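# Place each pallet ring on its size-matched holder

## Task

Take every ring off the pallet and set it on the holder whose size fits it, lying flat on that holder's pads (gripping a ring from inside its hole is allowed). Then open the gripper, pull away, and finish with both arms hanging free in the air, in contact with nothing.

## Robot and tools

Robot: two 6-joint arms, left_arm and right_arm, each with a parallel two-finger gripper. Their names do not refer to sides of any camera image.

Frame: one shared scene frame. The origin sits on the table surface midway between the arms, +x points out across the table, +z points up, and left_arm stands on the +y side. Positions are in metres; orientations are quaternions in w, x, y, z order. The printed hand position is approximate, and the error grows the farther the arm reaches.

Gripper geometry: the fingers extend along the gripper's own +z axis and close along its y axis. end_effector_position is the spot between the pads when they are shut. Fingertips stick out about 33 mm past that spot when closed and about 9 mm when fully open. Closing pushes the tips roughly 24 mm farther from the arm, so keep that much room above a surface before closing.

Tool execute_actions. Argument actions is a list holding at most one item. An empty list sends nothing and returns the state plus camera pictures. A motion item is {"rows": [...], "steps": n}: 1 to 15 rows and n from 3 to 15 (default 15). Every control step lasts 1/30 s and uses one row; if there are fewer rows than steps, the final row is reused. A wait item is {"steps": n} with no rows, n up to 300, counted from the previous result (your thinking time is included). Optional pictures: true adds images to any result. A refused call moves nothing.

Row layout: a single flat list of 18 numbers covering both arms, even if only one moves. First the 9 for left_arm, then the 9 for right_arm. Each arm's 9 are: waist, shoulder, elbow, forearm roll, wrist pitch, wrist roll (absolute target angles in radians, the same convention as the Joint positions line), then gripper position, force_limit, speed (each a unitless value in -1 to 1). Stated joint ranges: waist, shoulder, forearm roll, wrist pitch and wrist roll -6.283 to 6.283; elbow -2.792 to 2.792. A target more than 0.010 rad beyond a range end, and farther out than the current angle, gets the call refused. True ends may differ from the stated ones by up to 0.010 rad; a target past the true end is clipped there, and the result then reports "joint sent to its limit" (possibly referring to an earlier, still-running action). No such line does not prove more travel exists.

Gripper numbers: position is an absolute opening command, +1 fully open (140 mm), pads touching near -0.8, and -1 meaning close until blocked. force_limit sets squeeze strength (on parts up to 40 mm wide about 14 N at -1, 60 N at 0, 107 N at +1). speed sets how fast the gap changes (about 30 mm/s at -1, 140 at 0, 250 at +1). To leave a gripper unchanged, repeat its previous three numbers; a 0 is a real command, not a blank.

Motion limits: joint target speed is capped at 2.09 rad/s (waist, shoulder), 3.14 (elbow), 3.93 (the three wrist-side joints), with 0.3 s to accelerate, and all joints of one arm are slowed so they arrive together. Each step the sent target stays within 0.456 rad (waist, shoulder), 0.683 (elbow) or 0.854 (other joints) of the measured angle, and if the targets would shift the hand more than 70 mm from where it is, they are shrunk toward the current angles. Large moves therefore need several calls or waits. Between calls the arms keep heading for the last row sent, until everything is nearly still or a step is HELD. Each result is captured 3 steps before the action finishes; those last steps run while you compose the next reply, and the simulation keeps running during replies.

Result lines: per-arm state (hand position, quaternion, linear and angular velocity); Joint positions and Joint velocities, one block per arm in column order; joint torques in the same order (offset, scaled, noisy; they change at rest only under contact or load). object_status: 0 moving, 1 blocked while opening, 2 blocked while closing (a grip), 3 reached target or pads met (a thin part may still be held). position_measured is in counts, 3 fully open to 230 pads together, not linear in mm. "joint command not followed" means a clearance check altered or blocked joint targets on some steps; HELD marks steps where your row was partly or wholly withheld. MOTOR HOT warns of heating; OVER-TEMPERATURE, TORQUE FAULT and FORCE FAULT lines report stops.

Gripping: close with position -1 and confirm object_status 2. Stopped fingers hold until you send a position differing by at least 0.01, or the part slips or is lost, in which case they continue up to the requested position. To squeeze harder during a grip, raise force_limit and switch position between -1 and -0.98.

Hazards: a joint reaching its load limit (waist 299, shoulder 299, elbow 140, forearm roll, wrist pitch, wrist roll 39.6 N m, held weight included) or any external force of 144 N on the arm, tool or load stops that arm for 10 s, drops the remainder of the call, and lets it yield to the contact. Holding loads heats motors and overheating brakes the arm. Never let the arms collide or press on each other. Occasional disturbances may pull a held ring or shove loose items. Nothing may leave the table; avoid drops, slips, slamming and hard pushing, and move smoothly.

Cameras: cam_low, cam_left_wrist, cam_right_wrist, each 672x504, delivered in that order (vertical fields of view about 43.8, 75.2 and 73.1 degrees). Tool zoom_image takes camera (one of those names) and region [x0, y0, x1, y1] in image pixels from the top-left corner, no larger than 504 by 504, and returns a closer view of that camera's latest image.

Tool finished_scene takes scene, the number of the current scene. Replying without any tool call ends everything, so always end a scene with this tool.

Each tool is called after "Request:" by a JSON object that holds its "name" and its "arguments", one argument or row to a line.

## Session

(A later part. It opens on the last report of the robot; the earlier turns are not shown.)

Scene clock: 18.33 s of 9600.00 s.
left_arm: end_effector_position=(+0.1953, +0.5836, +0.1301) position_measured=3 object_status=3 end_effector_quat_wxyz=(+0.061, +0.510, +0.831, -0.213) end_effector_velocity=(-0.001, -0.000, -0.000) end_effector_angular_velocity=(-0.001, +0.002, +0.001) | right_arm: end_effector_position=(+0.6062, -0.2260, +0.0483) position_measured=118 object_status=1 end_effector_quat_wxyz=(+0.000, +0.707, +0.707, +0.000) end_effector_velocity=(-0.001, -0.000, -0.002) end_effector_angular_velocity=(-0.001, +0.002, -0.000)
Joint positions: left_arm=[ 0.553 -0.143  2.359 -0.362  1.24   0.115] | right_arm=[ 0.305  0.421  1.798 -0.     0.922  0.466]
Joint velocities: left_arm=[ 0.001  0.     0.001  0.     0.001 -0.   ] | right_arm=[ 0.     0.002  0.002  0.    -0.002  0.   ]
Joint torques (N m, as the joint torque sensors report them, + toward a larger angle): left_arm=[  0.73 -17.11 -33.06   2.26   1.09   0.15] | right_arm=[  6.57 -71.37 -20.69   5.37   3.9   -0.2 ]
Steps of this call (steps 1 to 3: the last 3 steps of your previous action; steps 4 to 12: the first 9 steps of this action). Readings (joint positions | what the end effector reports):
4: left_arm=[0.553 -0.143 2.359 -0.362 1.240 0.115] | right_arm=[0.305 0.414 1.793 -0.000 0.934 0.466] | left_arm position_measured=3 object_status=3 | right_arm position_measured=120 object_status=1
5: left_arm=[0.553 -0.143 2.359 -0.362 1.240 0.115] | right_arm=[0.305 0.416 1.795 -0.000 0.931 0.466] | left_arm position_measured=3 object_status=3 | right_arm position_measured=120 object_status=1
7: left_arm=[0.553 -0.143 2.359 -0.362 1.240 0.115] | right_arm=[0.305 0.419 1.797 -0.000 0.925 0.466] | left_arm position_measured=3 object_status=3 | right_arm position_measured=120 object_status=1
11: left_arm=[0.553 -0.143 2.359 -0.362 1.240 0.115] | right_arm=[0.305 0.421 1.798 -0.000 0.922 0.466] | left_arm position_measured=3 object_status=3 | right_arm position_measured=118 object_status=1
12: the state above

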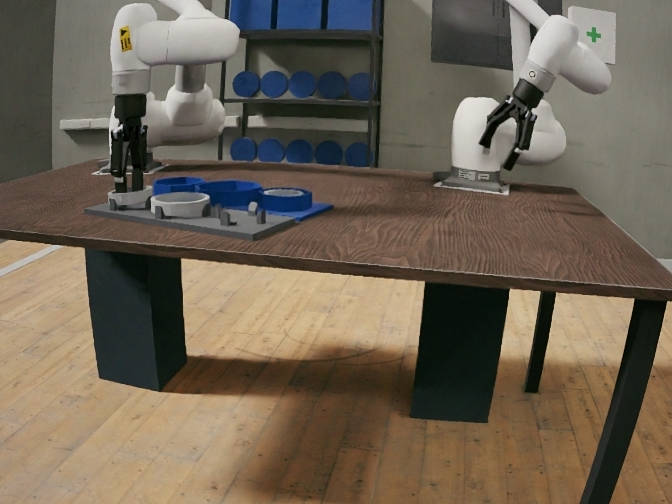

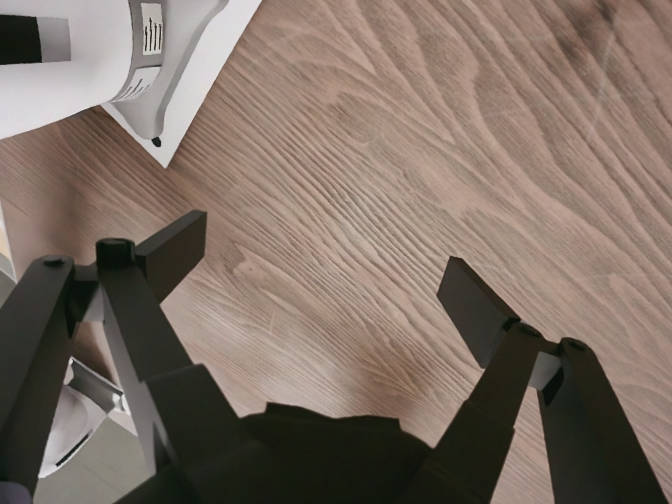

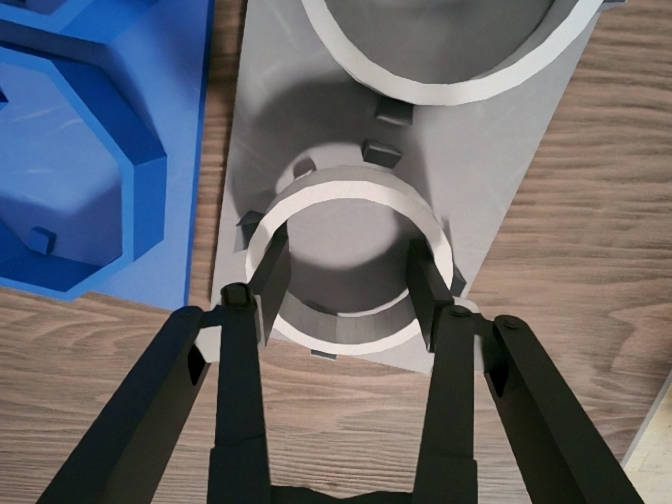

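Request:
{"name": "execute_actions", "arguments": {
  "actions": [
    {"rows":[[0.553,-0.143,2.359,-0.362,1.24,0.115,1,0,0,0.303,0.4233,1.7951,0,0.9232,0.466,1,0.2,-0.5]],"steps":12}
  ]
}}

Request:
{"name": "execute_actions", "arguments": {
  "actions": [
    {"rows":[[0.553,-0.143,2.359,-0.362,1.24,0.115,1,0,0,0.303,0.4233,1.7951,0,0.9232,0.466,-0.1,0.2,-0.5]]}
  ],
  "pictures": true
}}

Request:
{"name": "zoom_image", "arguments": {
  "camera": "cam_low",
  "region": [80,160,200,240]
}}

Scene clock: 18.77 s of 9600.00 s.
left_arm: end_effector_position=(+0.1953, +0.5836, +0.1301) position_measured=3 object_status=3 end_effector_quat_wxyz=(+0.061, +0.510, +0.831, -0.213) end_effector_velocity=(-0.000, -0.000, +0.000) end_effector_angular_velocity=(-0.000, -0.000, -0.001) | right_arm: end_effector_position=(+0.6082, -0.2266, +0.0479) position_measured=118 object_status=1 end_effector_quat_wxyz=(-0.000, +0.708, +0.706, -0.000) end_effector_velocity=(+0.002, -0.001, +0.001) end_effector_angular_velocity=(-0.001, -0.001, -0.001)
Joint positions: left_arm=[ 0.553 -0.143  2.359 -0.362  1.24   0.115] | right_arm=[0.303 0.423 1.795 0.    0.923 0.466]
Joint velocities: left_arm=[-0.     0.    -0.    -0.     0.     0.001] | right_arm=[-0.002  0.001 -0.002 -0.002  0.001  0.   ]
Joint torques (N m, as the joint torque sensors report them, + toward a larger angle): left_arm=[  1.43 -15.68 -31.9    2.28   0.98   0.04] | right_arm=[-10.04 -81.92 -32.22  -0.83   1.43  -0.49]
Steps of this call (steps 1 to 3: the last 3 steps of your previous action; step 4: the robot went on to your last target; steps 5 to 13: the first 9 steps of this action). Readings (joint positions | what the end effector reports):
5: left_arm=[0.553 -0.143 2.359 -0.362 1.240 0.115] | right_arm=[0.305 0.421 1.798 -0.000 0.922 0.466] | left_arm position_measured=3 object_status=3 | right_arm position_measured=118 object_status=1
6: left_arm=[0.553 -0.143 2.359 -0.362 1.240 0.115] | right_arm=[0.305 0.422 1.798 0.000 0.922 0.466] | left_arm position_measured=3 object_status=3 | right_arm position_measured=118 object_status=1
8: left_arm=[0.553 -0.143 2.359 -0.362 1.240 0.115] | right_arm=[0.304 0.423 1.797 0.000 0.922 0.466] | left_arm position_measured=3 object_status=3 | right_arm position_measured=118 object_status=1
12: left_arm=[0.553 -0.143 2.359 -0.362 1.240 0.115] | right_arm=[0.303 0.423 1.795 0.000 0.923 0.466] | left_arm position_measured=3 object_status=3 | right_arm position_measured=118 object_status=1
13: the state above

Scene clock: 19.27 s of 9600.00 s.
left_arm: end_effector_position=(+0.1953, +0.5836, +0.1301) position_measured=3 object_status=3 end_effector_quat_wxyz=(+0.061, +0.510, +0.831, -0.213) end_effector_velocity=(+0.000, +0.001, -0.000) end_effector_angular_velocity=(+0.001, -0.001, +0.001) | right_arm: end_effector_position=(+0.6084, -0.2268, +0.0480) position_measured=141 object_status=0 end_effector_quat_wxyz=(-0.000, +0.708, +0.706, -0.000) end_effector_velocity=(+0.000, +0.000, +0.001) end_effector_angular_velocity=(+0.001, -0.001, -0.000)
Joint positions: left_arm=[ 0.553 -0.143  2.359 -0.362  1.24   0.115] | right_arm=[ 0.303  0.423  1.795 -0.     0.923  0.466]
Joint velocities: left_arm=[ 0.001 -0.    -0.     0.    -0.001  0.   ] | right_arm=[ 0.    -0.    -0.001  0.    -0.     0.   ]
Joint torques (N m, as the joint torque sensors report them, + toward a larger angle): left_arm=[  0.41 -14.44 -31.68   2.35   1.13   0.39] | right_arm=[  0.18 -81.98 -32.9    3.23  -0.21   0.02]
Steps of this call (steps 1 to 3: the last 3 steps of your previous action; steps 4 to 15: the first 12 steps of this action). Readings (joint positions | what the end effector reports):
4: left_arm=[0.553 -0.143 2.359 -0.362 1.240 0.115] | right_arm=[0.303 0.423 1.795 0.000 0.923 0.466] | left_arm position_measured=3 object_status=3 | right_arm position_measured=118 object_status=0
5: left_arm=[0.553 -0.143 2.359 -0.362 1.240 0.115] | right_arm=[0.303 0.423 1.795 -0.000 0.923 0.466] | left_arm position_measured=3 object_status=3 | right_arm position_measured=118 object_status=0
7: left_arm=[0.553 -0.143 2.359 -0.362 1.240 0.115] | right_arm=[0.303 0.423 1.795 -0.000 0.923 0.466] | left_arm position_measured=3 object_status=3 | right_arm position_measured=131 object_status=0
11: left_arm=[0.553 -0.143 2.359 -0.362 1.240 0.115] | right_arm=[0.303 0.423 1.795 -0.000 0.923 0.466] | left_arm position_measured=3 object_status=3 | right_arm position_measured=141 object_status=0
15: the state above

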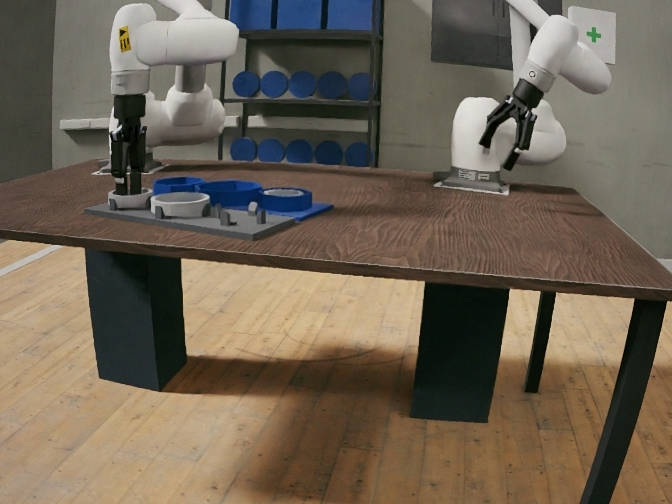

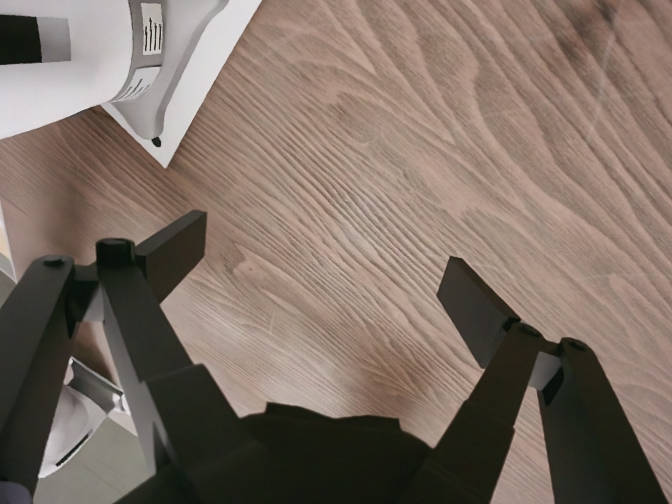

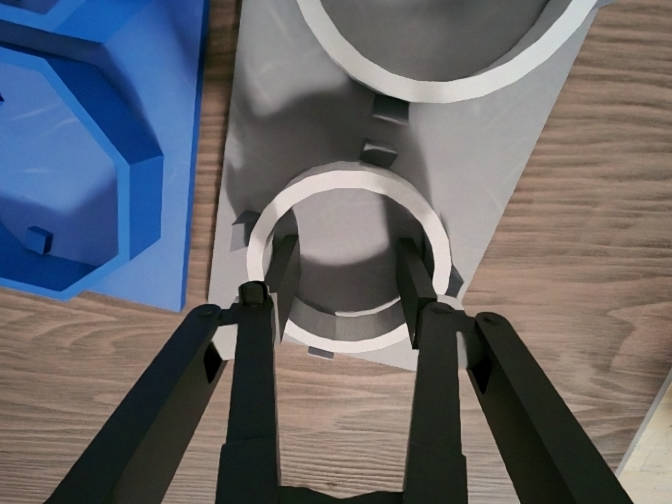

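Region (80, 160, 200, 240) of cam_low's 672x504 image, scaled by 4.200, with more detail than that image has.

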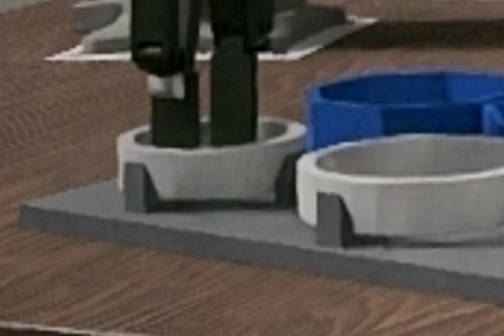

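Request:
{"name": "execute_actions", "arguments": {
  "actions": [
    {"rows":[[0.553,-0.143,2.359,-0.362,1.24,0.115,1,0,0,0.303,0.365,1.7495,0,1.0271,0.466,-0.35,0.2,-0.5]],"steps":10}
  ]
}}

Request:
{"name": "execute_actions", "arguments": {
  "actions": [
    {"rows":[[0.553,-0.143,2.359,-0.362,1.24,0.115,1,0,0,0.7296,0.5911,1.4332,0,1.1173,0.89,-0.35,0.2,-0.5]]}
  ]
}}

Request:
{"name": "execute_actions", "arguments": {
  "actions": [
    {"steps":24}
  ],
  "pictures": true
}}

Scene clock: 19.60 s of 9600.00 s.
left_arm: end_effector_position=(+0.1953, +0.5836, +0.1301) position_measured=3 object_status=3 end_effector_quat_wxyz=(+0.061, +0.510, +0.831, -0.213) end_effector_velocity=(-0.000, -0.000, -0.000) end_effector_angular_velocity=(+0.000, +0.001, +0.001) | right_arm: end_effector_position=(+0.6080, -0.2269, +0.1059) position_measured=168 object_status=0 end_effector_quat_wxyz=(+0.000, +0.708, +0.706, +0.000) end_effector_velocity=(-0.008, -0.004, +0.060) end_effector_angular_velocity=(-0.008, +0.014, +0.001)
Joint positions: left_arm=[ 0.553 -0.143  2.359 -0.362  1.24   0.115] | right_arm=[0.303 0.369 1.753 0.    1.02  0.466]
Joint velocities: left_arm=[-0.    -0.     0.001 -0.    -0.001 -0.001] | right_arm=[-0.    -0.057 -0.042 -0.001  0.115 -0.   ]
Joint torques (N m, as the joint torque sensors report them, + toward a larger angle): left_arm=[ -1.18 -15.8  -32.78   2.31   0.79   0.21] | right_arm=[ -3.75 -55.67 -26.81   2.79  -0.04  -0.14]
Steps of this call (steps 1 to 3: the last 3 steps of your previous action; steps 4 to 10: the first 7 steps of this action). Readings (joint positions | what the end effector reports):
4: left_arm=[0.553 -0.143 2.359 -0.362 1.240 0.115] | right_arm=[0.303 0.423 1.795 0.000 0.924 0.466] | left_arm position_measured=3 object_status=3 | right_arm position_measured=141 object_status=0
5: left_arm=[0.553 -0.143 2.359 -0.362 1.240 0.115] | right_arm=[0.303 0.417 1.790 -0.000 0.936 0.466] | left_arm position_measured=3 object_status=3 | right_arm position_measured=145 object_status=0
7: left_arm=[0.553 -0.143 2.359 -0.362 1.240 0.115] | right_arm=[0.303 0.389 1.768 0.000 0.984 0.466] | left_arm position_measured=3 object_status=3 | right_arm position_measured=154 object_status=0
10: the state above

Scene clock: 20.10 s of 9600.00 s.
left_arm: end_effector_position=(+0.1953, +0.5836, +0.1301) position_measured=3 object_status=3 end_effector_quat_wxyz=(+0.061, +0.510, +0.831, -0.213) end_effector_velocity=(+0.002, +0.000, +0.001) end_effector_angular_velocity=(+0.001, -0.004, -0.002) | right_arm: end_effector_position=(+0.5861, -0.0765, +0.1040) position_measured=173 object_status=3 end_effector_quat_wxyz=(+0.000, +0.707, +0.707, -0.000) end_effector_velocity=(-0.115, +0.426, -0.023) end_effector_angular_velocity=(+0.000, -0.000, +0.007)
Joint positions: left_arm=[ 0.553 -0.143  2.359 -0.362  1.24   0.115] | right_arm=[ 0.493  0.466  1.609 -0.     1.067  0.655]
Joint velocities: left_arm=[-0.001 -0.    -0.002 -0.    -0.001  0.001] | right_arm=[ 0.531  0.28  -0.392  0.     0.112  0.524]
Joint torques (N m, as the joint torque sensors report them, + toward a larger angle): left_arm=[  0.66 -15.29 -31.67   2.56   1.     0.29] | right_arm=[ -0.51 -89.24 -35.67   3.47  -0.01   0.02]
Steps of this call (steps 1 to 3: the last 3 steps of your previous action; steps 4 to 15: the first 12 steps of this action). Readings (joint positions | what the end effector reports):
4: left_arm=[0.553 -0.143 2.359 -0.362 1.240 0.115] | right_arm=[0.304 0.366 1.749 -0.000 1.026 0.466] | left_arm position_measured=3 object_status=3 | right_arm position_measured=173 object_status=0
5: left_arm=[0.553 -0.143 2.359 -0.362 1.240 0.115] | right_arm=[0.309 0.369 1.744 -0.000 1.028 0.473] | left_arm position_measured=3 object_status=3 | right_arm position_measured=173 object_status=0
7: left_arm=[0.553 -0.143 2.359 -0.362 1.240 0.115] | right_arm=[0.343 0.387 1.719 -0.000 1.036 0.507] | left_arm position_measured=3 object_status=3 | right_arm position_measured=173 object_status=3
11: left_arm=[0.553 -0.143 2.359 -0.362 1.240 0.115] | right_arm=[0.421 0.428 1.662 -0.000 1.052 0.583] | left_arm position_measured=3 object_status=3 | right_arm position_measured=173 object_status=3
15: the state above

Scene clock: 20.90 s of 9600.00 s.
left_arm: end_effector_position=(+0.1953, +0.5836, +0.1301) position_measured=3 object_status=3 end_effector_quat_wxyz=(+0.061, +0.510, +0.831, -0.213) end_effector_velocity=(+0.001, +0.000, +0.000) end_effector_angular_velocity=(+0.001, -0.000, +0.003) | right_arm: end_effector_position=(+0.5040, +0.1098, +0.0899) position_measured=173 object_status=3 end_effector_quat_wxyz=(-0.000, +0.707, +0.707, +0.000) end_effector_velocity=(-0.000, +0.002, +0.001) end_effector_angular_velocity=(+0.001, -0.001, +0.001)
Joint positions: left_arm=[ 0.553 -0.143  2.359 -0.362  1.24   0.115] | right_arm=[0.729 0.591 1.433 0.    1.117 0.89 ]
Joint velocities: left_arm=[ 0.001  0.    -0.001 -0.    -0.001 -0.002] | right_arm=[ 0.002  0.001 -0.002 -0.     0.     0.001]
Joint torques (N m, as the joint torque sensors report them, + toward a larger angle): left_arm=[ -0.36 -16.44 -32.15   2.3    1.06   0.33] | right_arm=[  0.47 -98.4  -37.77   3.3   -0.13   0.  ]
Kept back: nothing.
Steps of this call (steps 1 to 3: the last 3 steps of your previous action; steps 4 to 24: the robot went on to your last target). Readings (joint positions | what the end effector reports):
1: left_arm=[0.553 -0.143 2.359 -0.362 1.240 0.115] | right_arm=[0.511 0.475 1.595 -0.000 1.071 0.673] | left_arm position_measured=3 object_status=3 | right_arm position_measured=173 object_status=3
2: left_arm=[0.553 -0.143 2.359 -0.362 1.240 0.115] | right_arm=[0.529 0.485 1.582 -0.000 1.075 0.690] | left_arm position_measured=3 object_status=3 | right_arm position_measured=173 object_status=3
4: left_arm=[0.553 -0.143 2.359 -0.362 1.240 0.115] | right_arm=[0.564 0.503 1.556 -0.000 1.082 0.725] | left_arm position_measured=3 object_status=3 | right_arm position_measured=173 object_status=3
8: left_arm=[0.553 -0.143 2.359 -0.362 1.240 0.115] | right_arm=[0.633 0.540 1.505 -0.000 1.097 0.794] | left_arm position_measured=3 object_status=3 | right_arm position_measured=173 object_status=3
24: the state above

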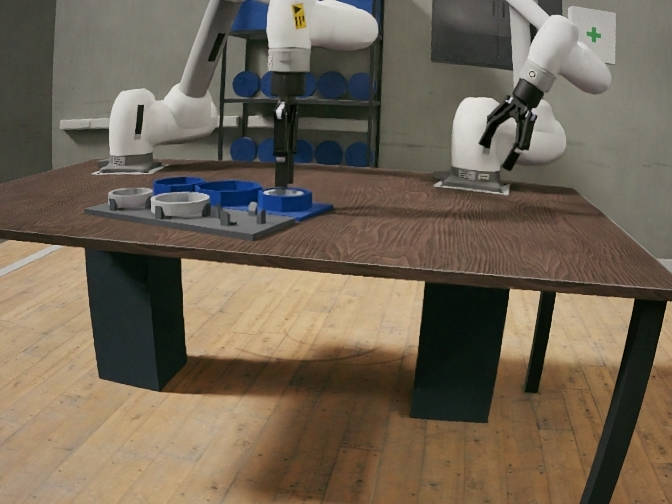

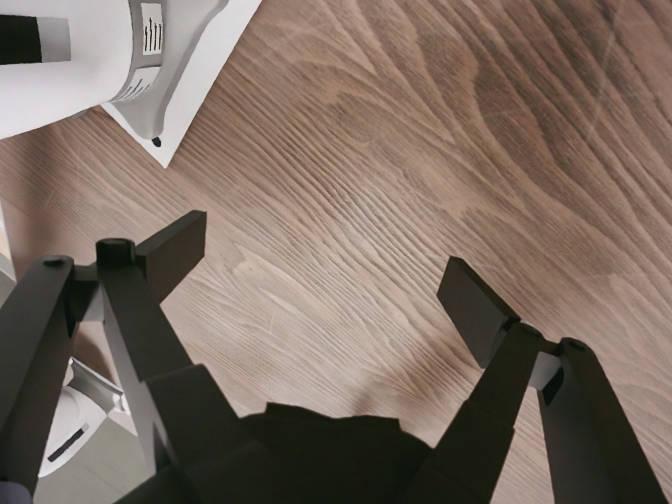

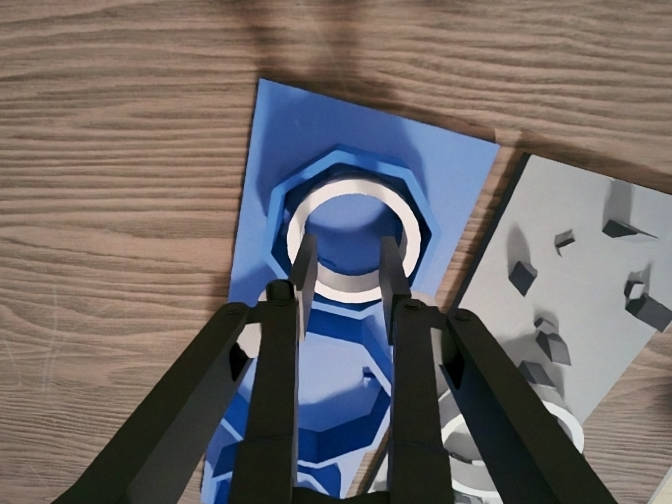

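Request:
{"name": "execute_actions", "arguments": {
  "actions": [
    {"rows":[[0.553,-0.143,2.359,-0.362,1.24,0.115,1,0,0,0.7224,0.6218,1.4735,0,1.0463,0.883,-0.42,0.2,-0.5]]}
  ]
}}

Request:
{"name": "execute_actions", "arguments": {
  "actions": [
    {"rows":[[0.553,-0.143,2.359,-0.362,1.24,0.115,1,0,0,0.7224,0.6218,1.4735,0,1.0463,0.883,1,0.2,-0.5]]}
  ]
}}

Request:
{"name": "execute_actions", "arguments": {
  "actions": [
    {"rows":[[0.553,-0.143,2.359,-0.362,1.24,0.115,1,0,0,0.7224,0.5727,1.4243,0,1.1446,0.883,1,0.2,-0.5]],"steps":12}
  ]
}}

Request:
{"name": "execute_actions", "arguments": {
  "actions": [
    {"rows":[[0.553,-0.143,2.359,-0.362,1.24,0.115,1,0,0,0.5529,0.7095,1.1899,0,1.2422,0.714,1,0.2,-0.5]]}
  ]
}}

Request:
{"name": "execute_actions", "arguments": {
  "actions": [
    {"steps":13}
  ],
  "pictures": true
}}

Request:
{"name": "zoom_image", "arguments": {
  "camera": "cam_right_wrist",
  "region": [224,100,476,352]
}}

Scene clock: 21.53 s of 9600.00 s.
left_arm: end_effector_position=(+0.1953, +0.5836, +0.1301) position_measured=3 object_status=3 end_effector_quat_wxyz=(+0.061, +0.510, +0.831, -0.213) end_effector_velocity=(+0.000, +0.001, -0.000) end_effector_angular_velocity=(+0.001, -0.001, +0.003) | right_arm: end_effector_position=(+0.5069, +0.1040, +0.0444) position_measured=182 object_status=0 end_effector_quat_wxyz=(+0.000, +0.707, +0.707, +0.000) end_effector_velocity=(-0.000, -0.001, -0.005) end_effector_angular_velocity=(-0.001, +0.002, -0.002)
Joint positions: left_arm=[ 0.553 -0.143  2.359 -0.362  1.24   0.115] | right_arm=[ 0.723  0.622  1.473 -0.     1.047  0.883]
Joint velocities: left_arm=[ 0.002 -0.    -0.     0.    -0.001 -0.   ] | right_arm=[-0.001  0.003  0.004  0.001 -0.006 -0.   ]
Joint torques (N m, as the joint torque sensors report them, + toward a larger angle): left_arm=[ -0.37 -15.67 -32.21   2.33   0.95   0.29] | right_arm=[  -0.61 -103.7   -36.13    3.41   -0.18    0.01]
Steps of this call (steps 1 to 7: the robot went on to your last target; steps 8 to 19: the first 12 steps of this action). Readings (joint positions | what the end effector reports):
8: left_arm=[0.553 -0.143 2.359 -0.362 1.240 0.115] | right_arm=[0.730 0.592 1.434 0.000 1.117 0.890] | left_arm position_measured=3 object_status=3 | right_arm position_measured=173 object_status=0
9: left_arm=[0.553 -0.143 2.359 -0.362 1.240 0.115] | right_arm=[0.729 0.596 1.439 0.000 1.105 0.889] | left_arm position_measured=3 object_status=3 | right_arm position_measured=177 object_status=0
11: left_arm=[0.553 -0.143 2.359 -0.362 1.240 0.115] | right_arm=[0.725 0.612 1.461 -0.000 1.070 0.885] | left_arm position_measured=3 object_status=3 | right_arm position_measured=182 object_status=0
15: left_arm=[0.553 -0.143 2.359 -0.362 1.240 0.115] | right_arm=[0.723 0.621 1.472 -0.000 1.049 0.883] | left_arm position_measured=3 object_status=3 | right_arm position_measured=182 object_status=0
19: the state above

Scene clock: 22.03 s of 9600.00 s.
left_arm: end_effector_position=(+0.1953, +0.5836, +0.1301) position_measured=3 object_status=3 end_effector_quat_wxyz=(+0.061, +0.510, +0.831, -0.213) end_effector_velocity=(-0.001, -0.000, -0.000) end_effector_angular_velocity=(-0.001, +0.001, -0.000) | right_arm: end_effector_position=(+0.5067, +0.1038, +0.0437) position_measured=152 object_status=0 end_effector_quat_wxyz=(-0.000, +0.707, +0.707, -0.000) end_effector_velocity=(+0.000, -0.000, -0.000) end_effector_angular_velocity=(-0.001, -0.001, +0.001)
Joint positions: left_arm=[ 0.553 -0.143  2.359 -0.362  1.24   0.115] | right_arm=[0.722 0.622 1.474 0.    1.046 0.883]
Joint velocities: left_arm=[-0.001  0.     0.001  0.     0.    -0.   ] | right_arm=[ 0.     0.    -0.    -0.002 -0.    -0.   ]
Joint torques (N m, as the joint torque sensors report them, + toward a larger angle): left_arm=[  1.05 -16.58 -32.05   2.44   1.16  -0.01] | right_arm=[ -44.12 -108.57  -54.35  -11.9   -10.09    0.02]
Steps of this call (steps 1 to 3: the last 3 steps of your previous action; steps 4 to 15: the first 12 steps of this action). Readings (joint positions | what the end effector reports):
4: left_arm=[0.553 -0.143 2.359 -0.362 1.240 0.115] | right_arm=[0.722 0.622 1.473 -0.000 1.046 0.883] | left_arm position_measured=3 object_status=3 | right_arm position_measured=182 object_status=0
5: left_arm=[0.553 -0.143 2.359 -0.362 1.240 0.115] | right_arm=[0.722 0.622 1.473 -0.000 1.046 0.883] | left_arm position_measured=3 object_status=3 | right_arm position_measured=178 object_status=0
7: left_arm=[0.553 -0.143 2.359 -0.362 1.240 0.115] | right_arm=[0.722 0.622 1.473 0.000 1.046 0.883] | left_arm position_measured=3 object_status=3 | right_arm position_measured=169 object_status=0
11: left_arm=[0.553 -0.143 2.359 -0.362 1.240 0.115] | right_arm=[0.722 0.622 1.474 0.001 1.046 0.883] | left_arm position_measured=3 object_status=3 | right_arm position_measured=152 object_status=0
15: the state above

Scene clock: 22.43 s of 9600.00 s.
left_arm: end_effector_position=(+0.1953, +0.5836, +0.1301) position_measured=3 object_status=3 end_effector_quat_wxyz=(+0.061, +0.510, +0.831, -0.213) end_effector_velocity=(+0.000, +0.001, +0.001) end_effector_angular_velocity=(-0.000, -0.000, -0.001) | right_arm: end_effector_position=(+0.5070, +0.1038, +0.1080) position_measured=150 object_status=1 end_effector_quat_wxyz=(+0.000, +0.707, +0.707, -0.000) end_effector_velocity=(-0.001, -0.000, +0.022) end_effector_angular_velocity=(+0.001, +0.003, -0.001)
Joint positions: left_arm=[ 0.553 -0.143  2.359 -0.362  1.24   0.115] | right_arm=[ 0.722  0.574  1.426 -0.     1.142  0.883]
Joint velocities: left_arm=[ 0.001 -0.    -0.001  0.     0.002  0.001] | right_arm=[-0.    -0.016 -0.018  0.003  0.034  0.   ]
Joint torques (N m, as the joint torque sensors report them, + toward a larger angle): left_arm=[ -0.18 -17.76 -32.7    2.38   1.02   0.31] | right_arm=[  -0.45 -104.25  -38.97    3.29   -0.27   -0.1 ]
Steps of this call (steps 1 to 3: the last 3 steps of your previous action; steps 4 to 12: the first 9 steps of this action). Readings (joint positions | what the end effector reports):
4: left_arm=[0.553 -0.143 2.359 -0.362 1.240 0.115] | right_arm=[0.722 0.621 1.473 -0.000 1.048 0.883] | left_arm position_measured=3 object_status=3 | right_arm position_measured=152 object_status=1
5: left_arm=[0.553 -0.143 2.359 -0.362 1.240 0.115] | right_arm=[0.722 0.617 1.467 -0.000 1.059 0.883] | left_arm position_measured=3 object_status=3 | right_arm position_measured=152 object_status=1
7: left_arm=[0.553 -0.143 2.359 -0.362 1.240 0.115] | right_arm=[0.722 0.592 1.442 -0.001 1.106 0.883] | left_arm position_measured=3 object_status=3 | right_arm position_measured=151 object_status=1
11: left_arm=[0.553 -0.143 2.359 -0.362 1.240 0.115] | right_arm=[0.722 0.575 1.426 -0.000 1.140 0.883] | left_arm position_measured=3 object_status=3 | right_arm position_measured=150 object_status=1
12: the state above

Scene clock: 22.93 s of 9600.00 s.
left_arm: end_effector_position=(+0.1953, +0.5836, +0.1301) position_measured=3 object_status=3 end_effector_quat_wxyz=(+0.061, +0.510, +0.831, -0.213) end_effector_velocity=(+0.001, +0.000, +0.000) end_effector_angular_velocity=(+0.001, -0.002, -0.000) | right_arm: end_effector_position=(+0.6626, +0.0718, +0.1102) position_measured=150 object_status=1 end_effector_quat_wxyz=(+0.000, +0.707, +0.707, -0.000) end_effector_velocity=(+0.285, -0.098, -0.007) end_effector_angular_velocity=(-0.000, +0.001, -0.010)
Joint positions: left_arm=[ 0.553 -0.143  2.359 -0.362  1.24   0.115] | right_arm=[ 0.57   0.695  1.214 -0.     1.232  0.732]
Joint velocities: left_arm=[-0.    -0.    -0.    -0.    -0.001  0.001] | right_arm=[-0.284  0.227 -0.385  0.001  0.159 -0.275]
Joint torques (N m, as the joint torque sensors report them, + toward a larger angle): left_arm=[  0.03 -14.74 -32.11   2.38   1.14   0.32] | right_arm=[  23.52 -128.18  -38.09    4.41    0.4    -0.18]
Steps of this call (steps 1 to 3: the last 3 steps of your previous action; steps 4 to 15: the first 12 steps of this action). Readings (joint positions | what the end effector reports):
4: left_arm=[0.553 -0.143 2.359 -0.362 1.240 0.115] | right_arm=[0.722 0.573 1.424 -0.000 1.145 0.882] | left_arm position_measured=3 object_status=3 | right_arm position_measured=150 object_status=1
5: left_arm=[0.553 -0.143 2.359 -0.362 1.240 0.115] | right_arm=[0.716 0.578 1.415 0.000 1.149 0.876] | left_arm position_measured=3 object_status=3 | right_arm position_measured=150 object_status=1
7: left_arm=[0.553 -0.143 2.359 -0.362 1.240 0.115] | right_arm=[0.685 0.603 1.372 0.000 1.166 0.845] | left_arm position_measured=3 object_status=3 | right_arm position_measured=150 object_status=1
11: left_arm=[0.553 -0.143 2.359 -0.362 1.240 0.115] | right_arm=[0.624 0.652 1.289 0.000 1.201 0.785] | left_arm position_measured=3 object_status=3 | right_arm position_measured=150 object_status=1
15: the state above

Scene clock: 23.37 s of 9600.00 s.
left_arm: end_effector_position=(+0.1953, +0.5836, +0.1301) position_measured=3 object_status=3 end_effector_quat_wxyz=(+0.061, +0.510, +0.831, -0.213) end_effector_velocity=(-0.001, +0.000, -0.000) end_effector_angular_velocity=(-0.000, +0.002, +0.002) | right_arm: end_effector_position=(+0.6799, +0.0659, +0.1100) position_measured=150 object_status=1 end_effector_quat_wxyz=(+0.000, +0.707, +0.707, +0.000) end_effector_velocity=(+0.001, -0.000, -0.000) end_effector_angular_velocity=(+0.000, -0.000, -0.000)
Joint positions: left_arm=[ 0.553 -0.143  2.359 -0.362  1.24   0.115] | right_arm=[ 0.553  0.709  1.19  -0.     1.242  0.714]
Joint velocities: left_arm=[ 0.002 -0.     0.001  0.     0.    -0.001] | right_arm=[-0.001  0.002 -0.002 -0.    -0.    -0.   ]
Joint torques (N m, as the joint torque sensors report them, + toward a larger angle): left_arm=[  0.57 -16.19 -31.27   2.4    1.     0.39] | right_arm=[  -1.09 -116.9   -42.05    3.58    0.08   -0.02]
Kept back: nothing.
Steps of this call (steps 1 to 3: the last 3 steps of your previous action; steps 4 to 13: the robot went on to your last target). Readings (joint positions | what the end effector reports):
1: left_arm=[0.553 -0.143 2.359 -0.362 1.240 0.115] | right_arm=[0.562 0.702 1.204 -0.000 1.236 0.724] | left_arm position_measured=3 object_status=3 | right_arm position_measured=150 object_status=1
2: left_arm=[0.553 -0.143 2.359 -0.362 1.240 0.115] | right_arm=[0.558 0.705 1.198 -0.000 1.239 0.720] | left_arm position_measured=3 object_status=3 | right_arm position_measured=150 object_status=1
4: left_arm=[0.553 -0.143 2.359 -0.362 1.240 0.115] | right_arm=[0.555 0.708 1.193 -0.000 1.241 0.716] | left_arm position_measured=3 object_status=3 | right_arm position_measured=150 object_status=1
8: left_arm=[0.553 -0.143 2.359 -0.362 1.240 0.115] | right_arm=[0.553 0.709 1.190 -0.000 1.242 0.714] | left_arm position_measured=3 object_status=3 | right_arm position_measured=150 object_status=1
13: the state above

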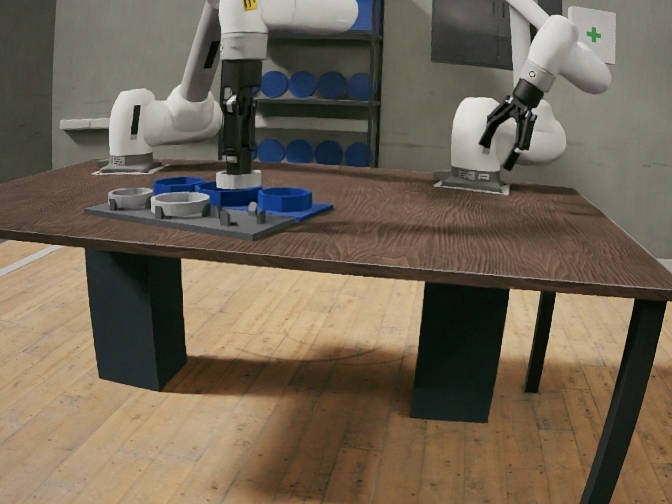

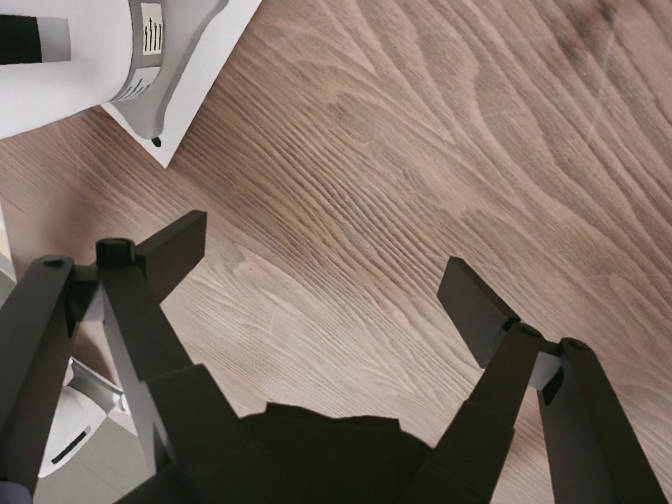

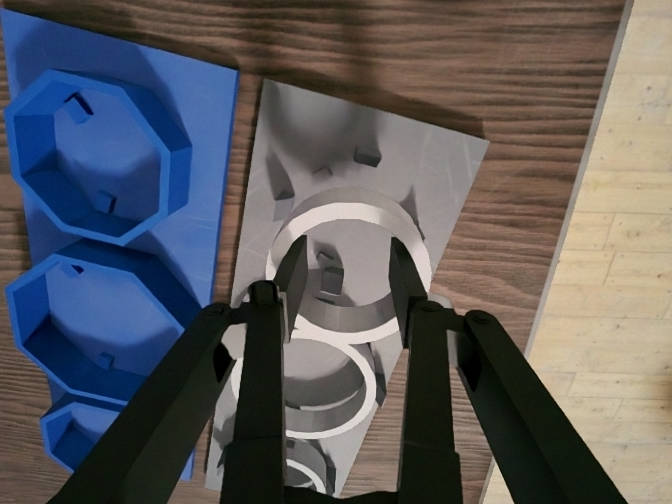

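Region (224, 100, 476, 352) of cam_right_wrist's 672x504 image, scaled by 2.000, with more detail than that image has.

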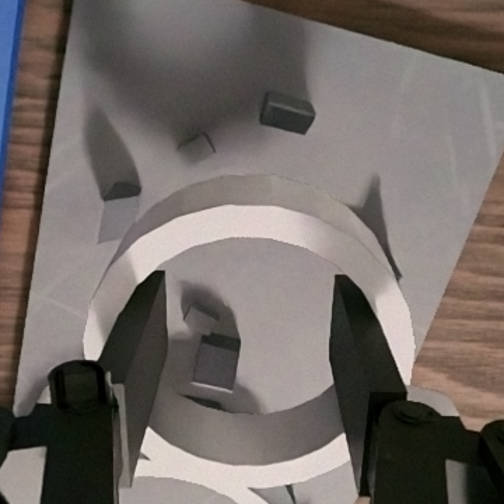

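Request:
{"name": "execute_actions", "arguments": {
  "actions": [
    {"rows":[[0.553,-0.143,2.359,-0.362,1.24,0.115,1,0,0,0.5533,0.7389,1.2293,0,1.1734,0.714,1,0.2,-0.5]]}
  ],
  "pictures": true
}}

Request:
{"name": "zoom_image", "arguments": {
  "camera": "cam_low",
  "region": [180,160,300,240]
}}

Scene clock: 23.83 s of 9600.00 s.
left_arm: end_effector_position=(+0.1953, +0.5836, +0.1301) position_measured=3 object_status=3 end_effector_quat_wxyz=(+0.061, +0.510, +0.831, -0.213) end_effector_velocity=(-0.001, -0.000, +0.000) end_effector_angular_velocity=(-0.001, +0.002, -0.002) | right_arm: end_effector_position=(+0.6799, +0.0661, +0.0624) position_measured=150 object_status=1 end_effector_quat_wxyz=(+0.000, +0.707, +0.707, +0.000) end_effector_velocity=(-0.002, +0.000, -0.006) end_effector_angular_velocity=(-0.002, +0.002, +0.001)
Joint positions: left_arm=[ 0.553 -0.143  2.359 -0.362  1.24   0.115] | right_arm=[ 0.553  0.739  1.229 -0.     1.174  0.714]
Joint velocities: left_arm=[-0.     0.     0.     0.     0.002  0.001] | right_arm=[ 0.002  0.003  0.005  0.    -0.005  0.   ]
Joint torques (N m, as the joint torque sensors report them, + toward a larger angle): left_arm=[ -0.36 -15.95 -32.22   2.34   0.96   0.11] | right_arm=[   0.55 -117.73  -41.38    3.8     0.06   -0.12]
Steps of this call (steps 1 to 2: the robot went on to your last target; steps 3 to 14: the first 12 steps of this action). Readings (joint positions | what the end effector reports):
3: left_arm=[0.553 -0.143 2.359 -0.362 1.240 0.115] | right_arm=[0.553 0.710 1.190 -0.000 1.242 0.714] | left_arm position_measured=3 object_status=3 | right_arm position_measured=150 object_status=1
4: left_arm=[0.553 -0.143 2.359 -0.362 1.240 0.115] | right_arm=[0.553 0.714 1.196 0.000 1.230 0.714] | left_arm position_measured=3 object_status=3 | right_arm position_measured=150 object_status=1
6: left_arm=[0.553 -0.143 2.359 -0.362 1.240 0.115] | right_arm=[0.553 0.730 1.217 -0.000 1.196 0.714] | left_arm position_measured=3 object_status=3 | right_arm position_measured=150 object_status=1
10: left_arm=[0.553 -0.143 2.359 -0.362 1.240 0.115] | right_arm=[0.553 0.738 1.227 -0.000 1.176 0.714] | left_arm position_measured=3 object_status=3 | right_arm position_measured=150 object_status=1
14: the state above

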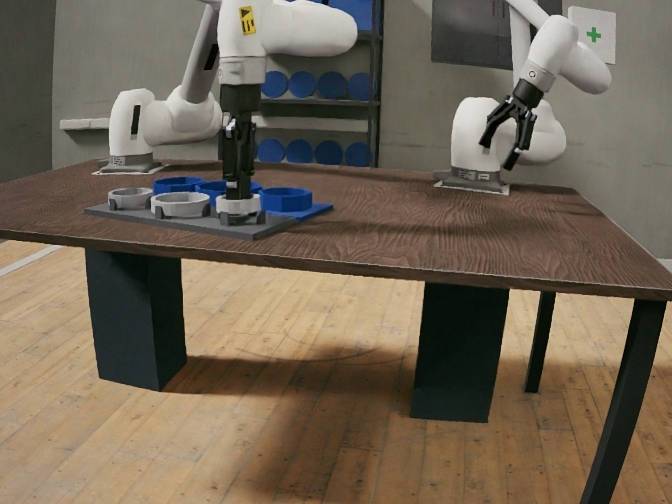

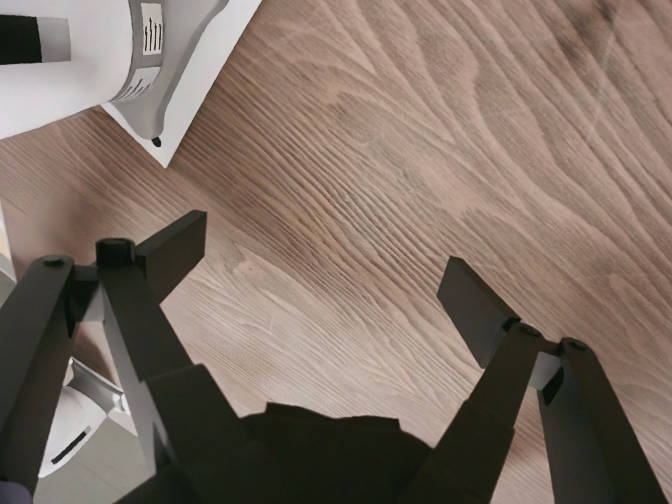

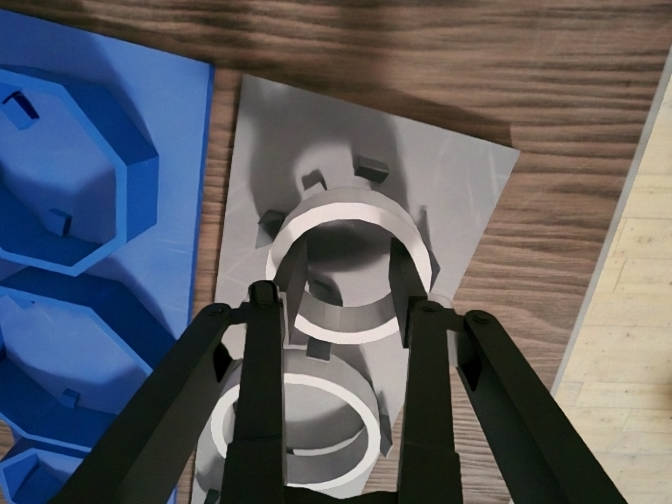

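Region (180, 160, 300, 240) of cam_low's 672x504 image, scaled by 4.200, with more detail than that image has.

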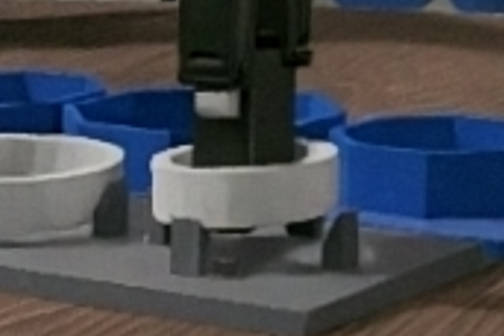

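Request:
{"name": "execute_actions", "arguments": {
  "actions": [
    {"rows":[[0.553,-0.143,2.359,-0.362,1.24,0.115,1,0,0,0.5557,0.7474,1.2294,0,1.1648,0.714,1,0.2,-0.5]]}
  ],
  "pictures": true
}}

Request:
{"name": "zoom_image", "arguments": {
  "camera": "cam_low",
  "region": [180,160,300,240]
}}

Scene clock: 24.33 s of 9600.00 s.
left_arm: end_effector_position=(+0.1953, +0.5836, +0.1301) position_measured=3 object_status=3 end_effector_quat_wxyz=(+0.061, +0.510, +0.831, -0.213) end_effector_velocity=(+0.000, +0.001, +0.000) end_effector_angular_velocity=(+0.000, -0.000, +0.003) | right_arm: end_effector_position=(+0.6796, +0.0691, +0.0539) position_measured=150 object_status=1 end_effector_quat_wxyz=(-0.000, +0.706, +0.708, -0.000) end_effector_velocity=(-0.001, +0.000, -0.001) end_effector_angular_velocity=(+0.000, +0.002, -0.000)
Joint positions: left_arm=[ 0.553 -0.143  2.359 -0.362  1.24   0.115] | right_arm=[0.556 0.747 1.23  0.    1.165 0.714]
Joint velocities: left_arm=[ 0.002 -0.    -0.    -0.     0.    -0.001] | right_arm=[ 0.     0.001  0.001  0.001 -0.     0.   ]
Joint torques (N m, as the joint torque sensors report them, + toward a larger angle): left_arm=[  0.27 -16.07 -32.38   2.34   0.74   0.46] | right_arm=[  -1.54 -119.2   -40.04    3.56   -0.06    0.21]
Steps of this call (steps 1 to 3: the last 3 steps of your previous action; steps 4 to 15: the first 12 steps of this action). Readings (joint positions | what the end effector reports):
4: left_arm=[0.553 -0.143 2.359 -0.362 1.240 0.115] | right_arm=[0.553 0.739 1.229 0.000 1.173 0.714] | left_arm position_measured=3 object_status=3 | right_arm position_measured=150 object_status=1
5: left_arm=[0.553 -0.143 2.359 -0.362 1.240 0.115] | right_arm=[0.554 0.742 1.229 0.000 1.170 0.714] | left_arm position_measured=3 object_status=3 | right_arm position_measured=150 object_status=1
7: left_arm=[0.553 -0.143 2.359 -0.362 1.240 0.115] | right_arm=[0.555 0.745 1.230 0.000 1.167 0.714] | left_arm position_measured=3 object_status=3 | right_arm position_measured=150 object_status=1
11: left_arm=[0.553 -0.143 2.359 -0.362 1.240 0.115] | right_arm=[0.556 0.747 1.230 0.000 1.165 0.714] | left_arm position_measured=3 object_status=3 | right_arm position_measured=150 object_status=1
15: the state above

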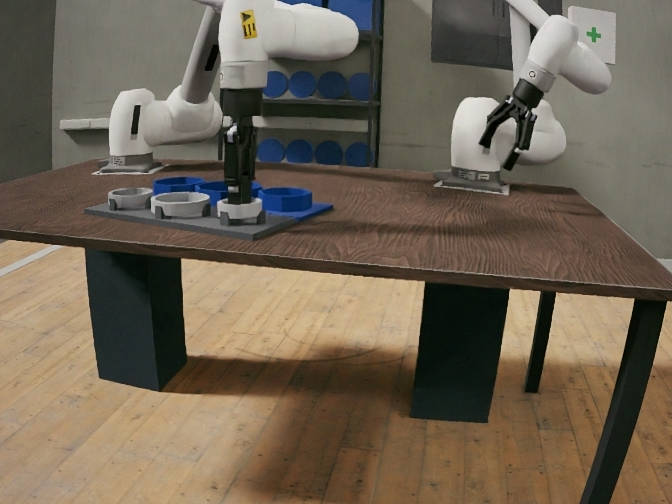

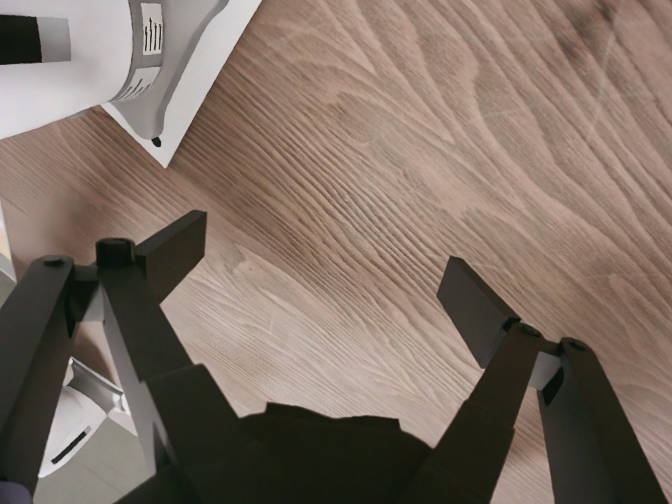

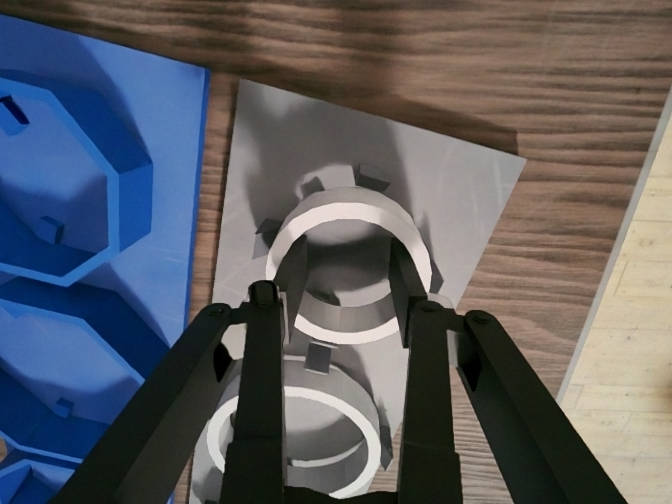

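Region (180, 160, 300, 240) of cam_low's 672x504 image, scaled by 4.200, with more detail than that image has.

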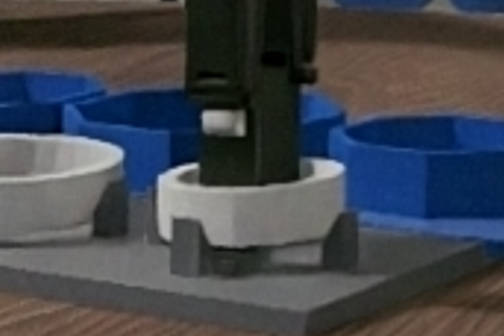

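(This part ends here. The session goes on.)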